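# Reorient a pinched spanner in-hand to the goal grip

## Task

The spanner starts out dangling from the hand, pinched at the tip of its handle between the thumb and index finger. Using in-hand motion, rotate it and shift the grasp so that its orientation relative to the hand and the spot on the handle being held both match the two goal pictures. Only the hand may touch it; the wrist camera, its bracket and the arm's final link count as hand. If the spanner contacts anything else or comes out of the hand, the task fails. To complete it, keep the spanner motionless in the hand for a short while with the palm pointing directly downward, no hand motor reporting "moving", and a firm grip (a loose hold fails), then declare it done.

## Robot and tools

Robot: a single arm ending in a five-fingered right hand. A wrist camera sits on a bracket on the little-finger side, and a force-torque sensor is in the tool flange. Cameras are cam_head_left, cam_head_right and cam_wrist, each 672x504, and images come back in that order.

Frames. Scene frame: origin on the table top below the arm base, +z up, +y to the left when facing along +x. Positions are in metres and orientation is quaternion wxyz. The hand point is fixed to the palm, 0.05 m in front of it, at the spot where index pad and thumb tip meet in a pinch. Its own axes: +z runs along the straightened fingers, +y comes out of the palm, and +x crosses the palm away from the thumb. "Palm facing straight down" therefore means the hand point's +y aims at world -z. Fingers extend 0.06-0.07 m past the point along +z. The bracket protrudes 0.03 m beyond the point along +y and 0.11 m across the palm, so it can collide with things.

A row is 14 numbers, each in [-1, 1], in this order:
- dx, dy, dz, rx, ry, rz: an offset of the hand point from its measured pose at the start of the action, expressed in the hand point's own axes. It is not an absolute pose. 1.0 equals 0.6 m or 180 degrees. rx, ry, rz form a single rotation vector.
- little, ring, middle, index, thumb_bend, thumb_turn: absolute motor targets. For the fingers and thumb_bend, +1 is straight and -1 is fully curled or bent. For thumb_turn, +1 is beside the palm and -1 is in front of it, opposite the fingers. A typical pinch is about index -0.22, thumb_bend -0.75, thumb_turn -0.57.
- force_limit: the fingertip load at which a closing motor halts, linear from about 0 N at -1 to 10 N at +1 (15 N for both thumb motors). It has no effect on opening.
- speed: linear from almost zero at -1 to full at +1. At full speed a finger crosses its whole range in 0.6 s.
The hand feedback lists (hand_measured, hand_stopped_by, hand_load_n) use the same six-motor order.

Tools:
- execute_actions(actions): a list of actions. Each action is a table of up to 15 rows, one row per 1/30 s step; a short table repeats its last row to fill 15 steps. Every row's offset is counted from the pose at that action's start, not from the previous row. For a call's first action, the start is the last pose reported in the scene. An empty list just returns state and images.
- move(target, speed, stop_force, blocking): target is one 14-number row, with its offset counted from the pose in the latest result that reports one. The hand point follows a straight path. speed is the top path speed in m/s (0.002-0.5, default 0.25), and turning is capped at twice that value in rad/s. stop_force (9-40 N, optional, not allowed in the first 0.2 s) ends the path when the wrist sensor feels that much extra push against the direction of motion; it is unreliable on moves that rotate, and you should omit it when backing off something. blocking=false returns after 0.5 s while the arm keeps going; check it with wait(0), and issue no new motion until it finishes or you call stop. The "move:" line reports the ending (done, off_target, moving, held, fault, contact) and any limits (paced = pose clipped, held = some steps blocked), plus the remaining distance to target.
- wait(seconds 0-10): lets time pass while the last command is held.
- stop(): brakes a running move.
- zoom_image(camera, region [x0,y0,x1,y1]): a closer view of at most 504x504 pixels, measured from the top-left corner.
- show_instructions(): shows the reference (goal) images.
- finished_scene(scene): ends the given scene; this cannot be undone.

Motion notes: on each step the commanded pose is clipped to within 100 mm and 16 degrees of the measured one, and position takes priority over orientation. Motion trails commands by about 0.17 s. A "pose unreachable" line means the clearance check changed or blocked the command. "Hand target" shows where the controller is currently heading.

Hand behaviour: a motor starts only when its target changes by at least 0.01. It runs until it reaches the target or, when closing, until the load hits force_limit, and then locks (a lock holds 15 N or more). If it is blocked before that, it reads "moving" for the expected duration and then "stalled". To squeeze harder, raise force_limit and send a target closed further than hand_measured. To loosen, send a target more open than hand_measured. For gentle closing use speed at or below -0.9. A lost grip appears only as hand_load_n dropping to near 0. "fault" means that motor is dead for the scene.

Result lines: the end-effector pose and velocities are in the scene frame. Wrist force and torque are given in the hand's axes and include contacts, held weight and inertia, with an offset up to about 4 N, noise, and saturation near 50 N. Joint torques are noisy and offset.

Things to avoid: letting the spanner touch anything other than the hand, dropping it, knocking items off the table, and hard impacts. A joint load at its limit (26.6 N m for the wrist joints, 142 N m for the others) or any external force of 150 N stops the arm for 10 s. Holding loads heats the motors: a warning appears at 70 °C, and at 85 °C the brakes engage. Before finishing, turn the palm down, make sure no motor reads "moving", confirm non-zero hand loads that indicate a firm grip, and hold still.

Each tool is called as a command line: name --argument value for each argument, lists and objects as JSON in quotes; but a table of rows of numbers goes row by row, as --pt "numbers of a row", without its own name.

## Session

show_instructions

execute_actions --actions '[]'

Reference images for this scene: goal picture from the wrist camera place, goal picture looking into the palm, FIVE-FINGER HAND page 1.

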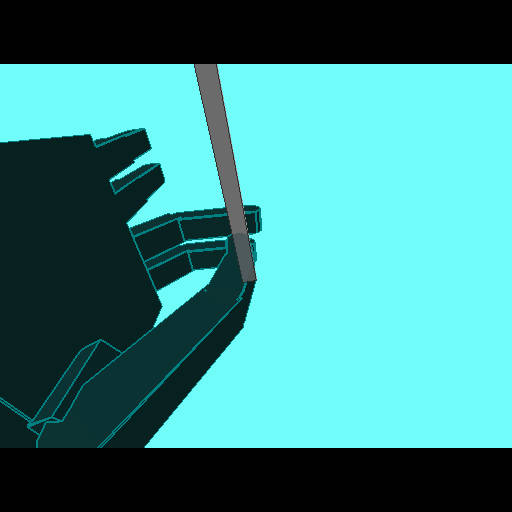

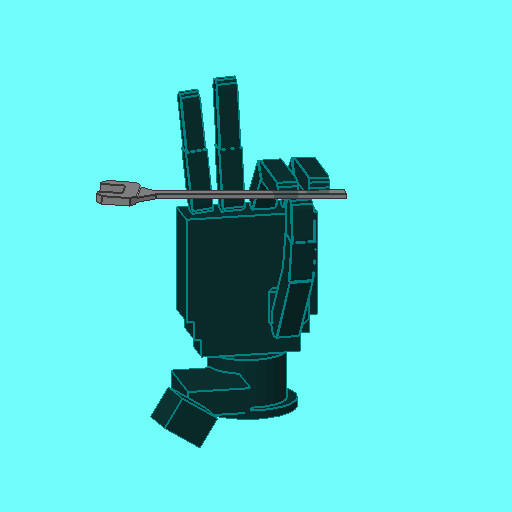

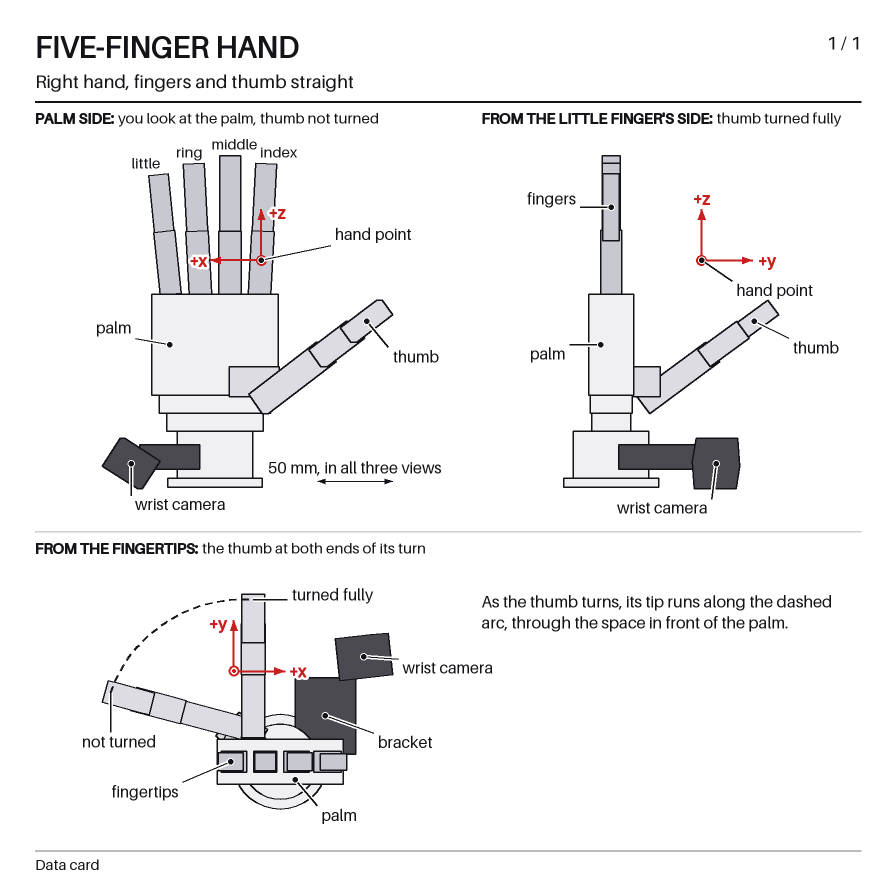

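Scene clock: 0.00 s.
end_effector_position=(+0.8094, -0.0999, +0.2704) hand_measured=(+1.000, +1.000, +1.000, -0.182, -0.750, -0.570) hand_load_n=(+0.0, +0.0, +0.0, +8.5, +1.0, -0.5) hand_stopped_by=(target, target, target, target, target, target) hand_force_limit=0.00 hand_speed=-0.80 end_effector_quat_wxyz=(+0.528, -0.538, +0.475, -0.455) end_effector_velocity=(-0.000, +0.000, +0.000) end_effector_angular_velocity=(-0.000, -0.000, +0.000)
Joint positions: [-0.518 -0.878  1.585 -3.824 -0.923 -0.007]
Joint velocities: [ 0. -0.  0. -0.  0. -0.]
Joint torques (N m, as the arm reports them, + toward a larger angle): no reading
Motor temperatures (°C, as the motors report them): [30 32 30 37 39 38]
Wrist force (N, on the end effector, along its own x y z axes, offset not removed): no reading
Wrist torque (N m, same axes, about the end effector's origin, offset not removed): no reading
Hand target: +0.809, -0.100, +0.270; +0.528, -0.538, +0.475, -0.455
camera_calibration (this result's frames):
cam_wrist: T_world_to_cam=[[-0.101614, 0.108401, -0.9889, 0.34636], [-0.625562, 0.765961, 0.148242, 0.543173], [0.773529, 0.633682, -0.0100208, -0.426995], [0, 0, 0, 1]] pos_world=[0.705276, -0.183016, 0.257716]

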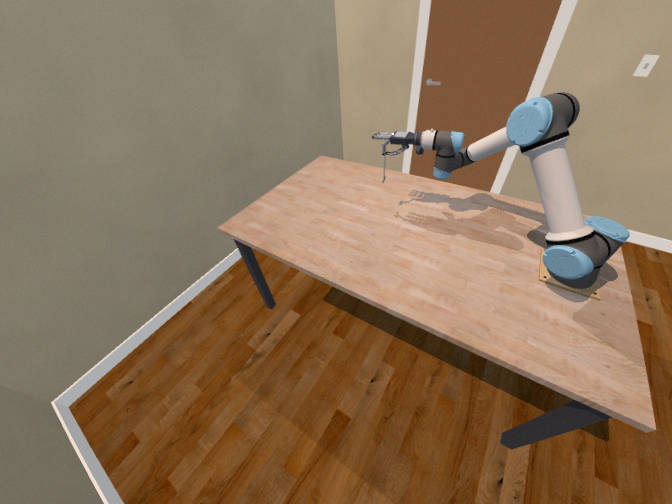

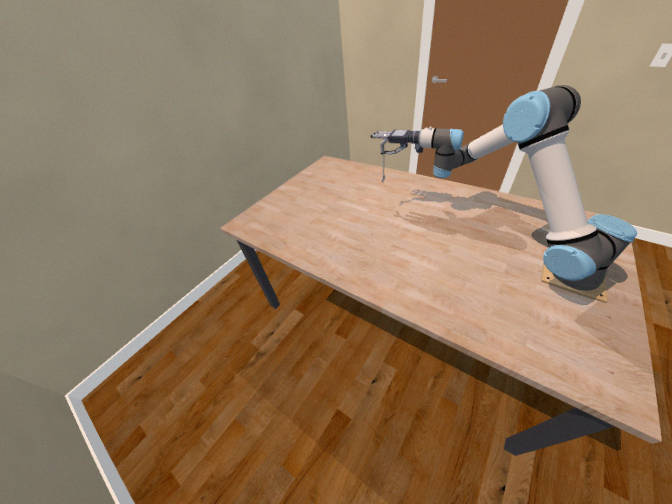

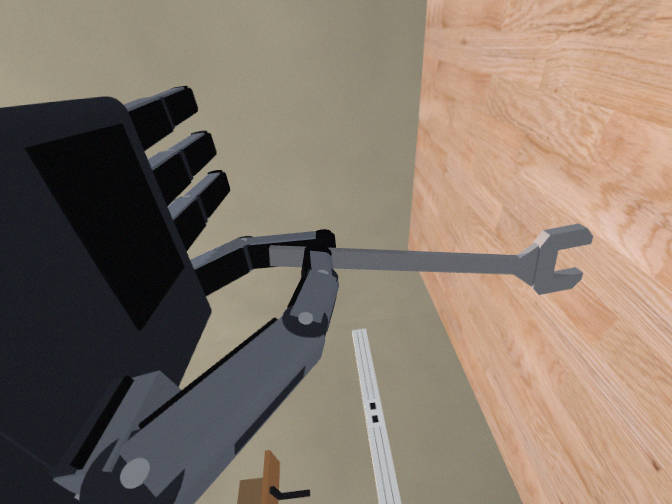

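Goal ≈ 90° (top x≈270, slope 0.2).

move --target '[0,0,0,0,0,0.5,1,1,1,-0.22,-0.75,-0.57,0,-0.8]' --speed 0.18

Scene clock: 7.77 s.
end_effector_position=(+0.8095, -0.0998, +0.2705) hand_measured=(+1.000, +1.000, +1.000, -0.182, -0.748, -0.570) hand_load_n=(+0.0, +0.0, +0.0, +8.5, +1.5, -1.0) hand_stopped_by=(target, target, target, force, target, target) hand_force_limit=0.00 hand_speed=-0.80 end_effector_quat_wxyz=(+0.695, -0.044, +0.716, +0.052) end_effector_velocity=(-0.000, +0.000, +0.000) end_effector_angular_velocity=(+0.008, +0.000, +0.000)
Joint positions: [-0.559 -0.708  1.562 -3.969 -0.883  1.562]
Joint velocities: [ 0.001  0.001  0.    -0.002 -0.     0.009]
Joint torques (N m, as the arm reports them, + toward a larger angle): [ 14.4  -39.35  -5.52  -3.6   -1.97   2.26]
Motor temperatures (°C, as the motors report them): [30 32 30 37 39 38]
Wrist force (N, on the end effector, along its own x y z axes, offset not removed): [1.6 0.6 2.3]
Wrist torque (N m, same axes, about the end effector's origin, offset not removed): [-0.07 -0.30 0.21]
Hand target: +0.809, -0.100, +0.270; +0.695, -0.044, +0.716, +0.052
Off the commanded pose: 0.000 m, 0 deg.
move: done
camera_calibration (this result's frames):
cam_wrist: T_world_to_cam=[[-0.187404, 0.974653, 0.122194, 0.201854], [-0.4723, -0.198482, 0.8588, 0.130653], [0.861286, 0.10323, 0.497524, -0.688341], [0, 0, 0, 1]] pos_world=[0.692394, -0.0997477, 0.205597]

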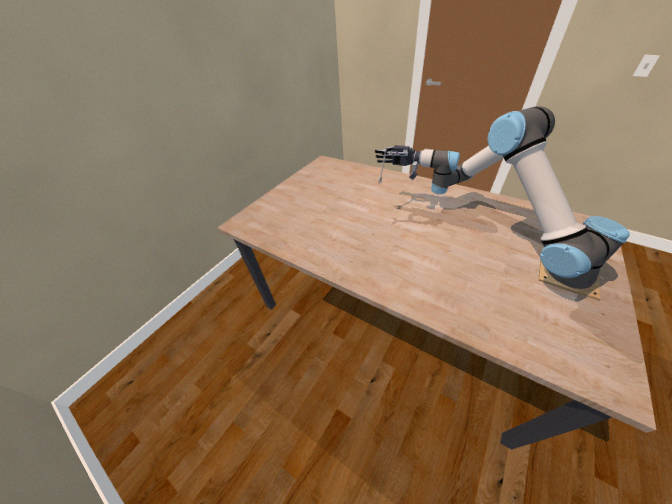

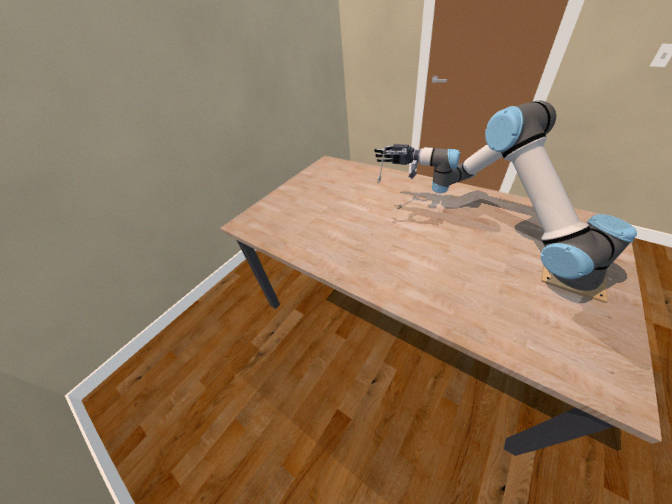

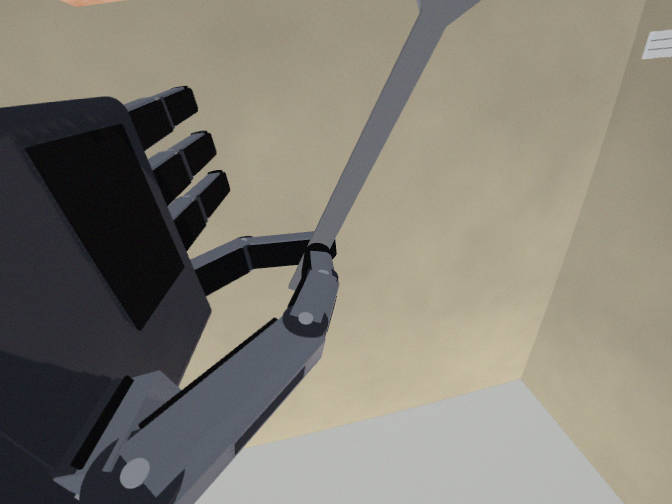

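move --target '[0,0,0,0,0,0.15,1,1,0.1,-0.22,-0.75,-0.57,-0.6,-0.6]' --speed 0.12

Scene clock: 11.60 s.
end_effector_position=(+0.8095, -0.0998, +0.2705) hand_measured=(+1.000, +1.000, +0.100, -0.182, -0.748, -0.570) hand_load_n=(+0.0, +0.0, +0.0, +8.5, +1.5, -1.0) hand_stopped_by=(target, target, target, force, target, target) hand_force_limit=-0.60 hand_speed=-0.60 end_effector_quat_wxyz=(+0.664, +0.124, +0.707, +0.212) end_effector_velocity=(-0.000, -0.000, -0.000) end_effector_angular_velocity=(+0.008, +0.000, -0.000)
Joint positions: [-0.531 -0.68   1.59  -4.027 -0.91   2.033]
Joint velocities: [ 0.     0.001  0.001 -0.003 -0.     0.009]
Joint torques (N m, as the arm reports them, + toward a larger angle): [ 12.5  -39.23  -4.52  -3.39  -1.78   1.98]
Motor temperatures (°C, as the motors report them): [30 32 30 37 39 38]
Wrist force (N, on the end effector, along its own x y z axes, offset not removed): [-1.1 -3.3 -1.8]
Wrist torque (N m, same axes, about the end effector's origin, offset not removed): [-0.35 0.19 -0.13]
Hand target: +0.809, -0.100, +0.270; +0.663, +0.124, +0.707, +0.212
Off the commanded pose: 0.000 m, 0 deg.
move: done
camera_calibration (this result's frames):
cam_wrist: T_world_to_cam=[[-0.152626, 0.815584, 0.558147, 0.0399046], [-0.426657, -0.5638, 0.707173, 0.0982622], [0.891442, -0.130204, 0.434024, -0.718918], [0, 0, 0, 1]] pos_world=[0.688889, -0.0707518, 0.220267]

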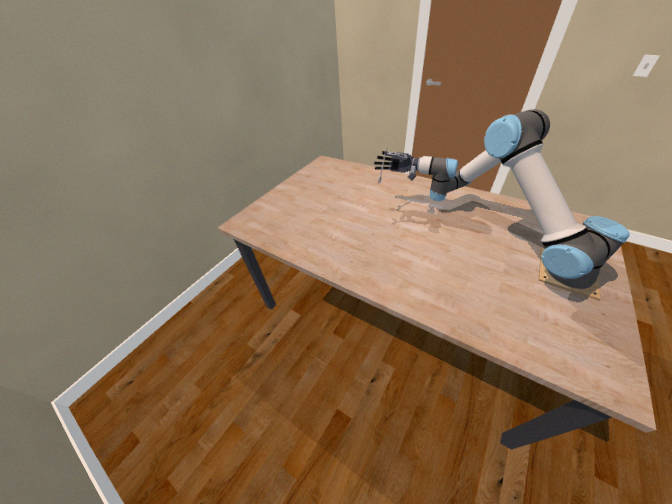

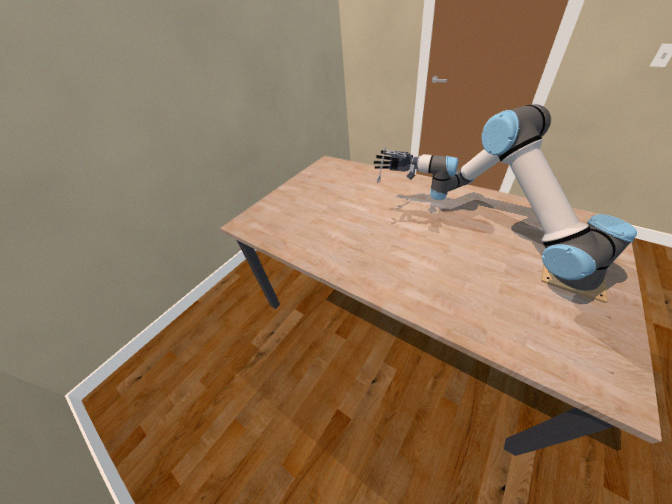

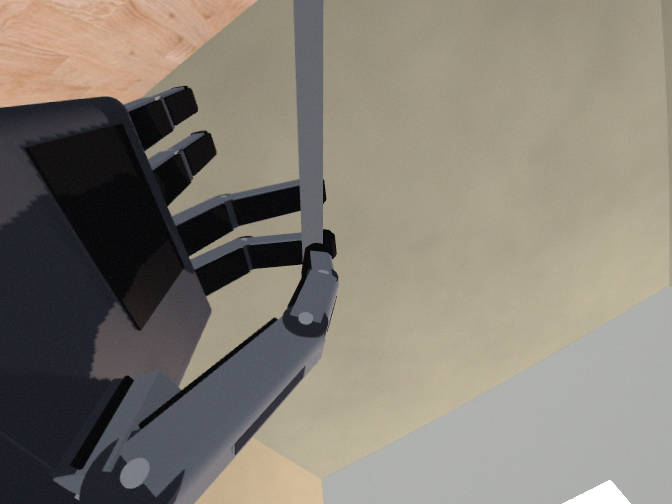

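move --target '[0,0,0,0,0,0.052,1,1,0.1,-0.22,-0.75,-0.57,-0.6,-0.6]' --speed 0.08

Scene clock: 13.93 s.
end_effector_position=(+0.8095, -0.0998, +0.2705) hand_measured=(+1.000, +1.000, +0.100, -0.182, -0.748, -0.570) hand_load_n=(+0.0, +0.0, +0.0, +8.5, +1.5, -0.5) hand_stopped_by=(target, target, target, force, target, target) hand_force_limit=-0.60 hand_speed=-0.60 end_effector_quat_wxyz=(+0.644, +0.181, +0.694, +0.265) end_effector_velocity=(-0.000, -0.000, +0.000) end_effector_angular_velocity=(+0.009, +0.000, -0.001)
Joint positions: [-0.518 -0.675  1.603 -4.045 -0.923  2.196]
Joint velocities: [ 0.001  0.     0.001 -0.002 -0.002  0.01 ]
Joint torques (N m, as the arm reports them, + toward a larger angle): [ 14.36 -38.99  -4.44  -3.51  -2.12   2.07]
Motor temperatures (°C, as the motors report them): [30 32 30 37 39 38]
Wrist force (N, on the end effector, along its own x y z axes, offset not removed): [2.9 -1.9 -3.8]
Wrist torque (N m, same axes, about the end effector's origin, offset not removed): [-0.04 -0.54 0.16]
Hand target: +0.810, -0.100, +0.270; +0.644, +0.181, +0.694, +0.266
Off the commanded pose: 0.000 m, 0 deg.
move: done
camera_calibration (this result's frames):
cam_wrist: T_world_to_cam=[[-0.135173, 0.716002, 0.684887, -0.0184437], [-0.414932, -0.668606, 0.617088, 0.102681], [0.899755, -0.200768, 0.38747, -0.720111], [0, 0, 0, 1]] pos_world=[0.688036, -0.0627158, 0.228289]

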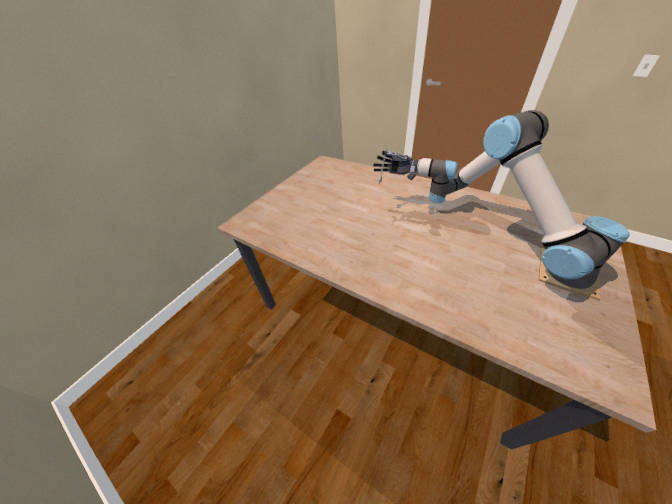

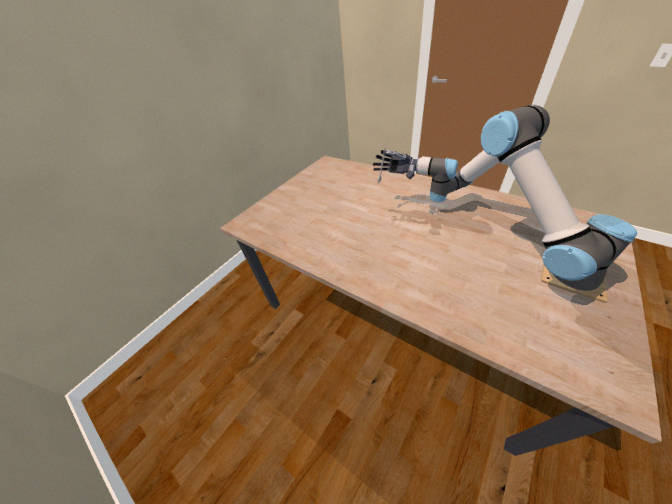

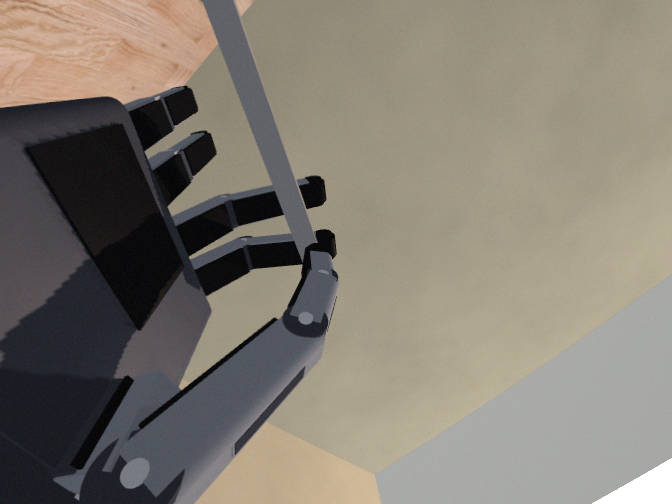

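move --target '[0,0,0,0,0,-0.31,1,1,0.1,-0.22,-0.75,-0.57,-0.6,-0.6]' --speed 0.15

Scene clock: 18.63 s.
end_effector_position=(+0.8094, -0.0999, +0.2705) hand_measured=(+1.000, +1.000, +0.100, -0.182, -0.748, -0.570) hand_load_n=(+0.0, +0.0, +0.0, +8.5, +1.5, -0.5) hand_stopped_by=(target, target, target, force, target, target) hand_force_limit=-0.60 hand_speed=-0.60 end_effector_quat_wxyz=(+0.693, -0.165, +0.698, -0.067) end_effector_velocity=(+0.000, +0.000, +0.001) end_effector_angular_velocity=(-0.011, -0.002, +0.001)
Joint positions: [-0.567 -0.741  1.55  -3.926 -0.874  1.222]
Joint velocities: [ 0.    -0.002 -0.     0.002  0.    -0.011]
Joint torques (N m, as the arm reports them, + toward a larger angle): [-14.24 -60.14 -19.38   0.33   1.84  -1.69]
Motor temperatures (°C, as the motors report them): [30 32 30 37 39 38]
Wrist force (N, on the end effector, along its own x y z axes, offset not removed): [-2.7 1.6 -1.0]
Wrist torque (N m, same axes, about the end effector's origin, offset not removed): [0.26 0.36 -0.17]
Hand target: +0.809, -0.100, +0.270; +0.693, -0.165, +0.698, -0.067
Off the commanded pose: 0.000 m, 0 deg.
move: done
camera_calibration (this result's frames):
cam_wrist: T_world_to_cam=[[-0.194981, 0.956944, -0.215037, 0.297457], [-0.511733, 0.0877825, 0.854648, 0.192252], [0.836727, 0.276682, 0.472584, -0.644393], [0, 0, 0, 1]] pos_world=[0.695561, -0.123234, 0.204187]

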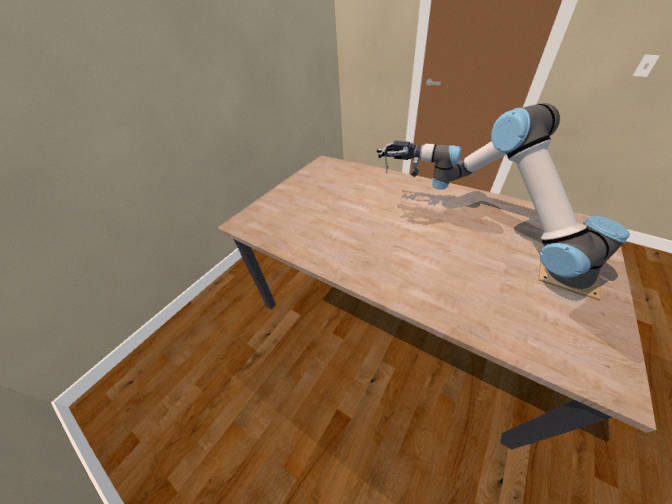

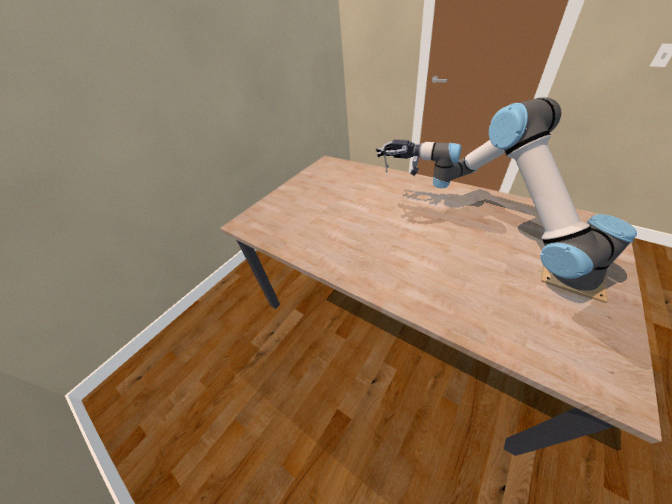

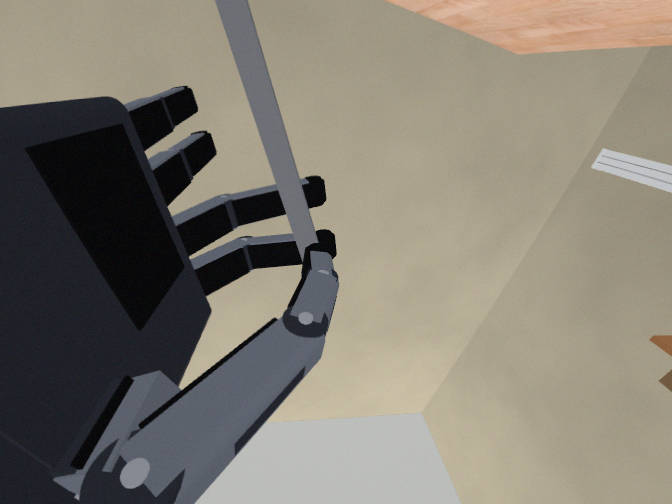

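move --target '[0,0,0,0,0,-0.025,1,1,0.1,-0.22,-0.75,-0.57,-0.6,-0.6]' --speed 0.04

Scene clock: 20.70 s.
end_effector_position=(+0.8094, -0.0999, +0.2705) hand_measured=(+1.000, +1.000, +0.100, -0.182, -0.748, -0.570) hand_load_n=(+0.0, +0.0, +0.0, +8.5, +1.5, -0.5) hand_stopped_by=(target, target, target, force, target, target) hand_force_limit=-0.60 hand_speed=-0.60 end_effector_quat_wxyz=(+0.690, -0.192, +0.691, -0.093) end_effector_velocity=(-0.000, -0.000, -0.000) end_effector_angular_velocity=(-0.010, -0.000, +0.000)
Joint positions: [-0.568 -0.749  1.549 -3.916 -0.873  1.144]
Joint velocities: [-0.001 -0.001  0.     0.003  0.001 -0.011]
Joint torques (N m, as the arm reports them, + toward a larger angle): [-13.54 -59.8  -25.67   0.33   1.76  -1.93]
Motor temperatures (°C, as the motors report them): [30 32 30 37 39 38]
Wrist force (N, on the end effector, along its own x y z axes, offset not removed): [0.6 -2.5 -3.8]
Wrist torque (N m, same axes, about the end effector's origin, offset not removed): [-0.15 0.08 0.04]
Hand target: +0.809, -0.100, +0.271; +0.690, -0.192, +0.691, -0.094
Off the commanded pose: 0.000 m, 0 deg.
move: done
camera_calibration (this result's frames):
cam_wrist: T_world_to_cam=[[-0.194464, 0.937086, -0.289919, 0.31531], [-0.520964, 0.151765, 0.839979, 0.210081], [0.831132, 0.314383, 0.458675, -0.63233], [0, 0, 0, 1]] pos_world=[0.696311, -0.128562, 0.204985]

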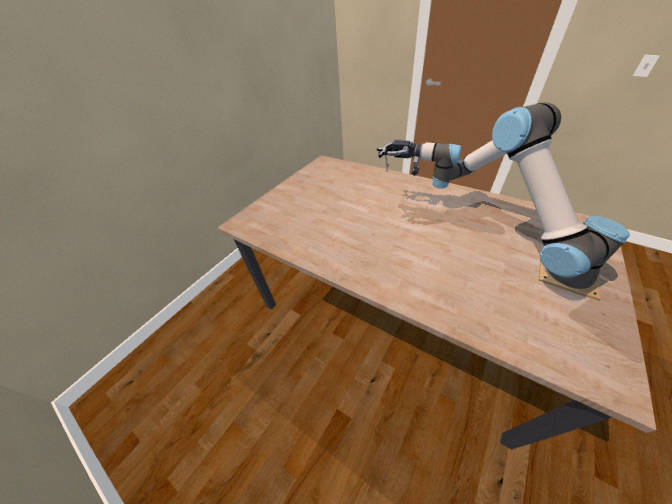

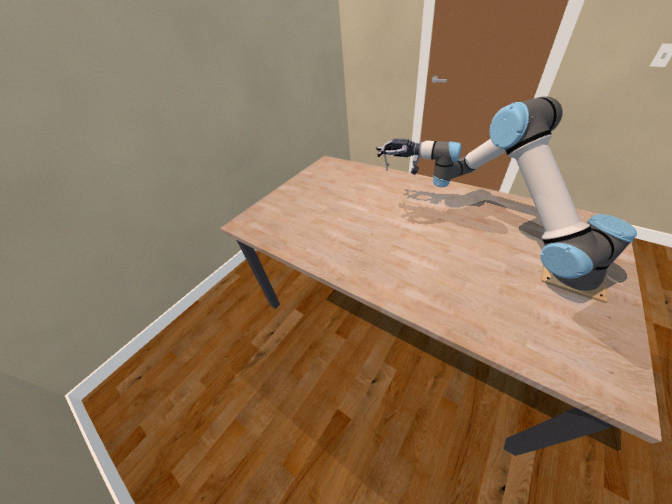

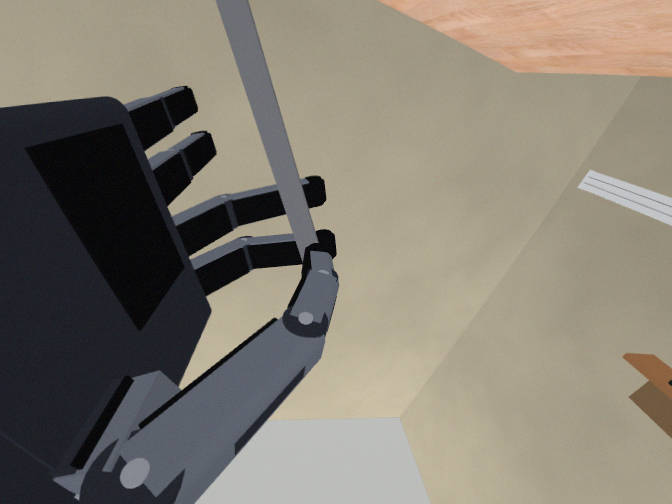

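move --target '[0,0,0,0,0,-0.025,1,1,0.1,-0.22,-0.75,-0.57,-0.6,-0.6]' --speed 0.04

Scene clock: 23.47 s.
end_effector_position=(+0.8094, -0.0999, +0.2705) hand_measured=(+1.000, +1.000, +0.100, -0.182, -0.748, -0.570) hand_load_n=(+0.0, +0.0, +0.0, +8.5, +2.0, -0.5) hand_stopped_by=(target, target, target, force, target, target) hand_force_limit=-0.60 hand_speed=-0.60 end_effector_quat_wxyz=(+0.686, -0.219, +0.683, -0.120) end_effector_velocity=(+0.000, +0.000, -0.000) end_effector_angular_velocity=(-0.011, -0.001, +0.001)
Joint positions: [-0.568 -0.757  1.548 -3.907 -0.873  1.067]
Joint velocities: [ 0.    -0.001 -0.001  0.002 -0.    -0.012]
Joint torques (N m, as the arm reports them, + toward a larger angle): [-10.26 -60.26 -25.06   0.36   1.09  -1.64]
Motor temperatures (°C, as the motors report them): [30 32 30 37 39 38]
Wrist force (N, on the end effector, along its own x y z axes, offset not removed): [-3.9 -1.1 -1.7]
Wrist torque (N m, same axes, about the end effector's origin, offset not removed): [-0.15 0.72 -0.26]
Hand target: +0.809, -0.100, +0.271; +0.686, -0.219, +0.683, -0.120
Off the commanded pose: 0.000 m, 0 deg.
move: done
camera_calibration (this result's frames):
cam_wrist: T_world_to_cam=[[-0.193108, 0.91154, -0.363048, 0.331464], [-0.53016, 0.214411, 0.820341, 0.229093], [0.825615, 0.350888, 0.441857, -0.619649], [0, 0, 0, 1]] pos_world=[0.697056, -0.133836, 0.206199]

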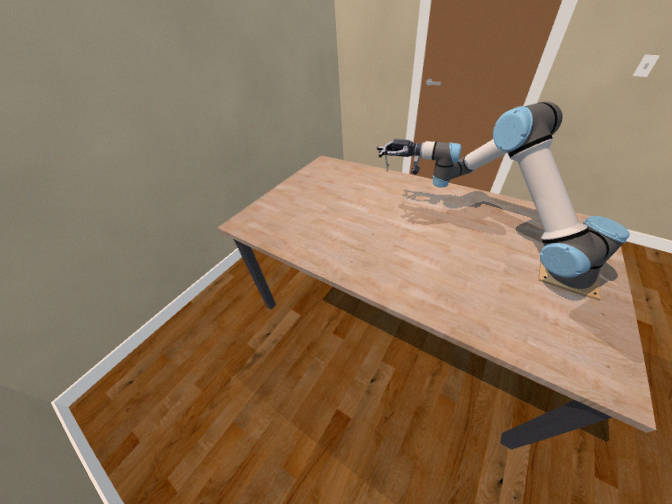

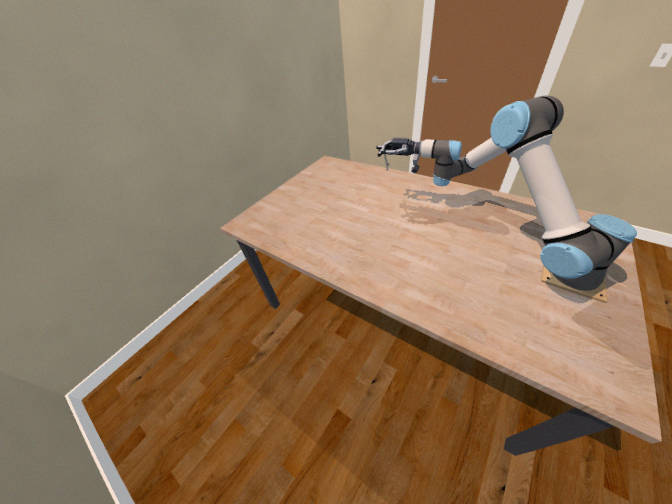

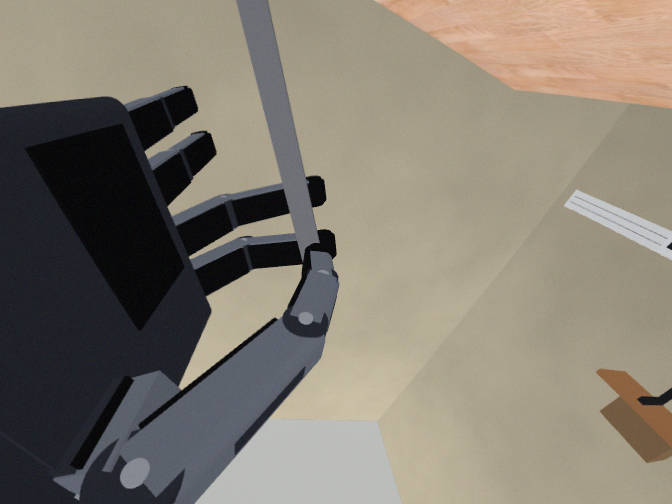

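move --target '[0,0,0,0,0,0.1,1,1,-0.3,-0.22,-0.75,-0.57,-0.6,-0.9]' --speed 0.1

execute_actions --actions '[[[0,0,0,0,0,0,1,1,-0.3,-0.22,-0.75,-0.8,1,-0.9]],[[0,0,0,0,0,0,1,1,-0.3,-0.22,-0.75,-0.8,1,-0.9]],[[0,0,0,0,0,0,1,1,-0.3,-0.22,-0.75,-0.8,1,-0.9]]]'

Scene clock: 27.13 s.
end_effector_position=(+0.8095, -0.0999, +0.2705) hand_measured=(+1.000, +1.000, -0.176, -0.182, -0.748, -0.570) hand_load_n=(+0.0, +0.0, +2.5, +8.5, +3.0, +0.5) hand_stopped_by=(target, target, force, force, target, target) hand_force_limit=-0.60 hand_speed=-0.90 end_effector_quat_wxyz=(+0.697, -0.109, +0.709, -0.012) end_effector_velocity=(+0.000, +0.000, -0.001) end_effector_angular_velocity=(+0.011, +0.003, +0.001)
Joint positions: [-0.565 -0.725  1.554 -3.946 -0.877  1.38 ]
Joint velocities: [ 0.     0.002  0.    -0.     0.001  0.01 ]
Joint torques (N m, as the arm reports them, + toward a larger angle): [ 13.85 -40.15  -6.28  -3.05  -1.93   1.94]
Motor temperatures (°C, as the motors report them): [30 32 30 37 39 38]
Wrist force (N, on the end effector, along its own x y z axes, offset not removed): [-0.6 0.5 -1.6]
Wrist torque (N m, same axes, about the end effector's origin, offset not removed): [0.11 0.07 0.11]
Hand target: +0.809, -0.100, +0.271; +0.697, -0.109, +0.709, -0.011
Off the commanded pose: 0.000 m, 0 deg.
move: done
camera_calibration (this result's frames):
cam_wrist: T_world_to_cam=[[-0.193431, 0.979351, -0.0587855, 0.2562], [-0.493093, -0.045241, 0.868799, 0.160045], [0.8482, 0.19704, 0.491662, -0.666797], [0, 0, 0, 1]] pos_world=[0.694052, -0.112283, 0.203853]

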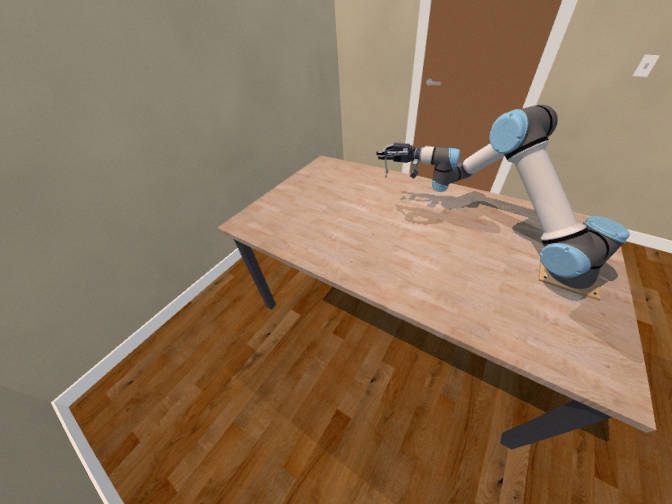

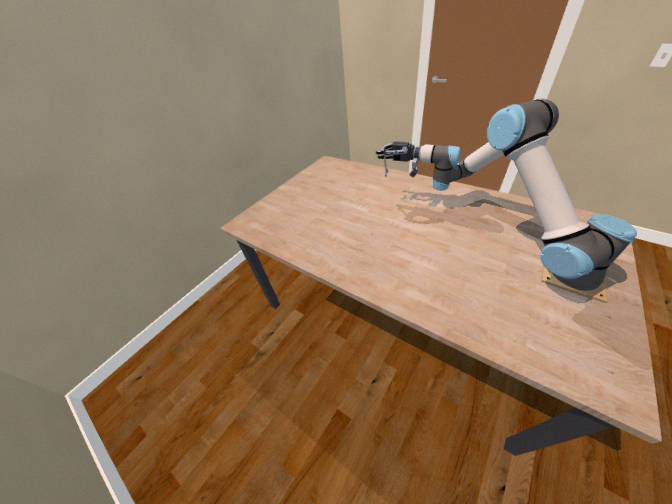

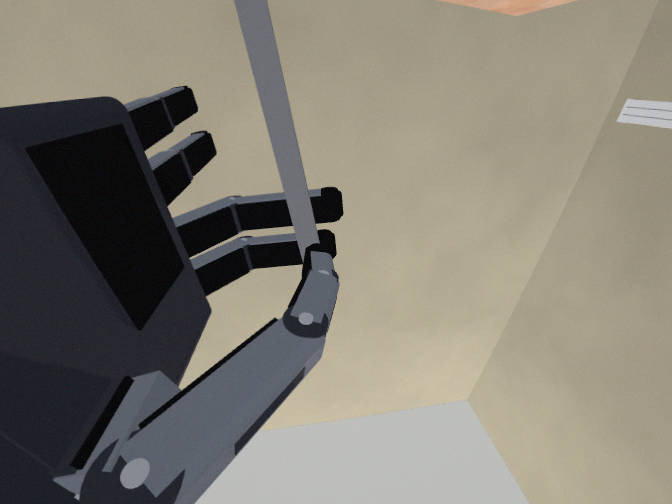

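Scene clock: 28.63 s.
end_effector_position=(+0.8094, -0.0999, +0.2705) hand_measured=(+1.000, +1.000, -0.176, -0.182, -0.748, -0.770) hand_load_n=(+0.0, +0.0, +4.0, +7.5, +4.0, +3.5) hand_stopped_by=(target, target, force, force, target, moving) hand_force_limit=1.00 hand_speed=-0.90 end_effector_quat_wxyz=(+0.697, -0.109, +0.709, -0.012) end_effector_velocity=(-0.000, -0.001, +0.000) end_effector_angular_velocity=(+0.001, -0.001, -0.001)
Joint positions: [-0.565 -0.725  1.554 -3.946 -0.877  1.38 ]
Joint velocities: [-0.001 -0.     0.    -0.001 -0.     0.001]
Joint torques (N m, as the arm reports them, + toward a larger angle): [ 13.35 -42.72  -6.4   -1.85  -1.77  -1.07]
Motor temperatures (°C, as the motors report them): [30 32 30 37 39 38]
Wrist force (N, on the end effector, along its own x y z axes, offset not removed): [-1.5 -1.7 -2.2]
Wrist torque (N m, same axes, about the end effector's origin, offset not removed): [-0.11 0.20 -0.21]
Hand target: +0.809, -0.100, +0.271; +0.697, -0.109, +0.709, -0.012
Off the commanded pose: 0.000 m, 0 deg.
camera_calibration (this result's frames):
cam_wrist: T_world_to_cam=[[-0.193428, 0.979354, -0.0587435, 0.256181], [-0.493101, -0.0452785, 0.868793, 0.16006], [0.848196, 0.197015, 0.491679, -0.666795], [0, 0, 0, 1]] pos_world=[0.694051, -0.112276, 0.203839]

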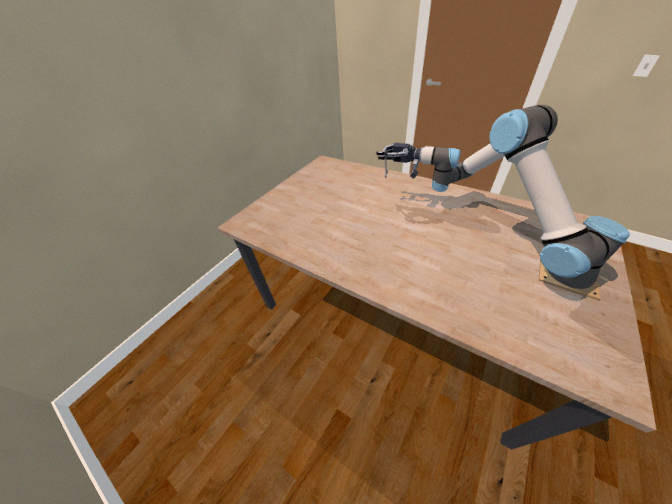

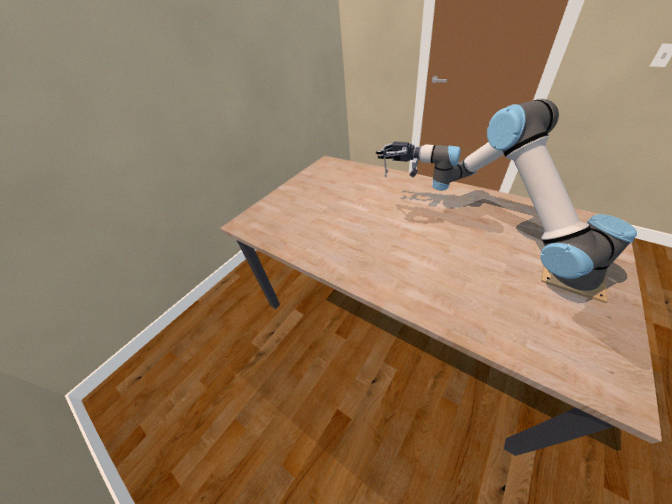

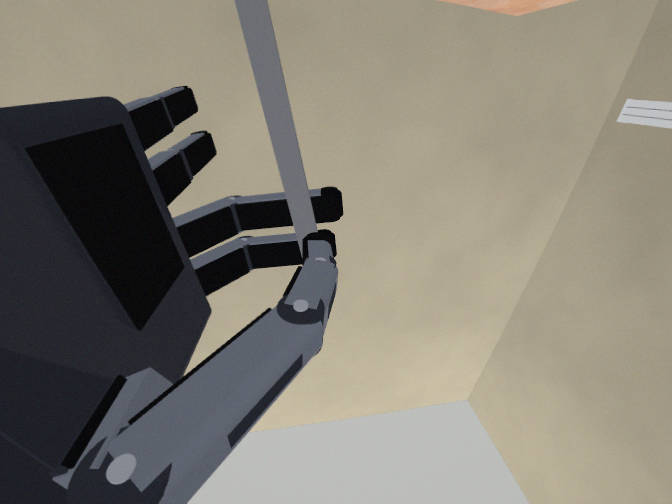

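execute_actions --actions '[[[0,0,0,0,0,0,1,1,-0.3,-0.22,-0.85,-0.8,1,-0.9]],[[0,0,0,0,0,0,1,1,-0.3,-0.22,-0.85,-0.8,1,-0.9]]]'

zoom_image --camera "cam_head_left" --region '[350,125,450,200]'

Scene clock: 30.90 s.
end_effector_position=(+0.8094, -0.0999, +0.2705) hand_measured=(+1.000, +1.000, -0.176, -0.182, -0.830, -0.800) hand_load_n=(+0.0, +0.0, +6.0, +9.5, +11.5, +1.0) hand_stopped_by=(target, target, force, force, moving, target) hand_force_limit=1.00 hand_speed=-0.90 end_effector_quat_wxyz=(+0.697, -0.109, +0.709, -0.012) end_effector_velocity=(-0.000, -0.000, +0.000) end_effector_angular_velocity=(+0.000, -0.001, -0.001)
Joint positions: [-0.565 -0.725  1.554 -3.946 -0.877  1.38 ]
Joint velocities: [-0.     0.     0.    -0.002 -0.     0.001]
Joint torques (N m, as the arm reports them, + toward a larger angle): [ 13.04 -43.12  -6.65  -1.89  -1.69  -1.04]
Motor temperatures (°C, as the motors report them): [30 32 30 37 39 38]
Wrist force (N, on the end effector, along its own x y z axes, offset not removed): [-0.9 -0.5 -1.7]
Wrist torque (N m, same axes, about the end effector's origin, offset not removed): [0.07 0.19 -0.19]
Hand target: +0.809, -0.100, +0.271; +0.697, -0.109, +0.709, -0.012
Off the commanded pose: 0.000 m, 0 deg.
camera_calibration (this result's frames):
cam_wrist: T_world_to_cam=[[-0.193428, 0.979354, -0.0587434, 0.256181], [-0.493101, -0.0452785, 0.868793, 0.16006], [0.848196, 0.197015, 0.491679, -0.666795], [0, 0, 0, 1]] pos_world=[0.694051, -0.112276, 0.203839]

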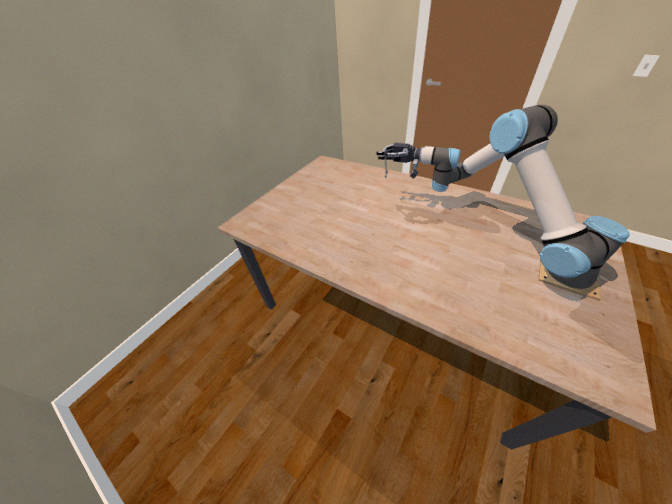

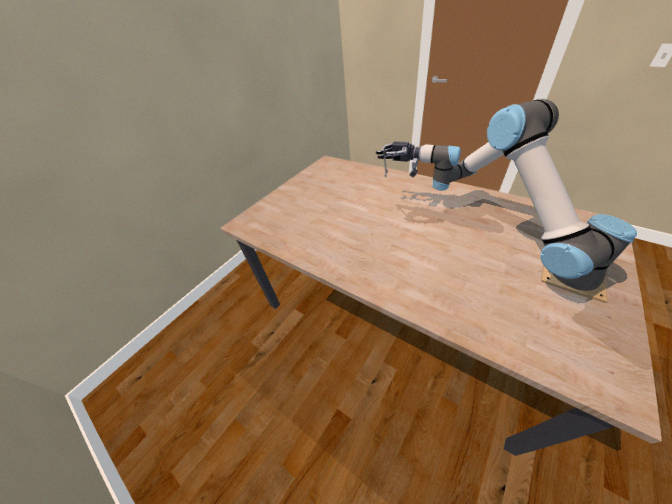

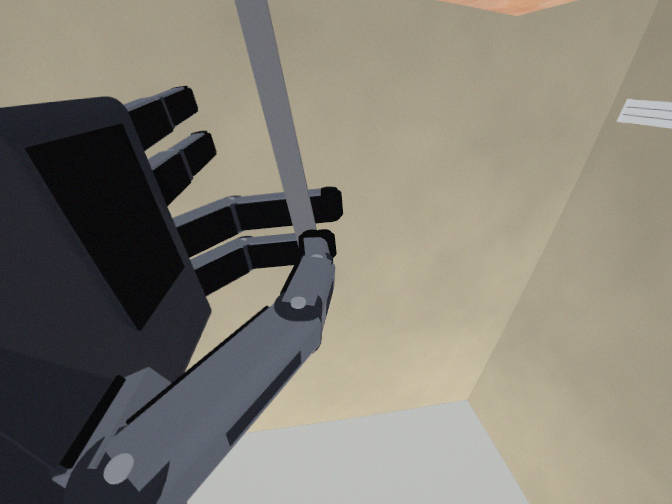

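Region (350, 125, 450, 200) of cam_head_left's 672x504 image, scaled by 5.040, with more detail than that image has; it fills the top 378 rows of this view, and the rest is white.

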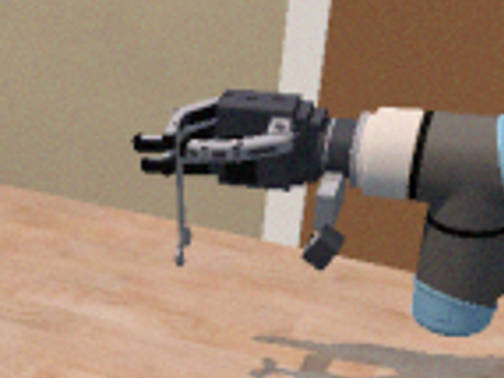

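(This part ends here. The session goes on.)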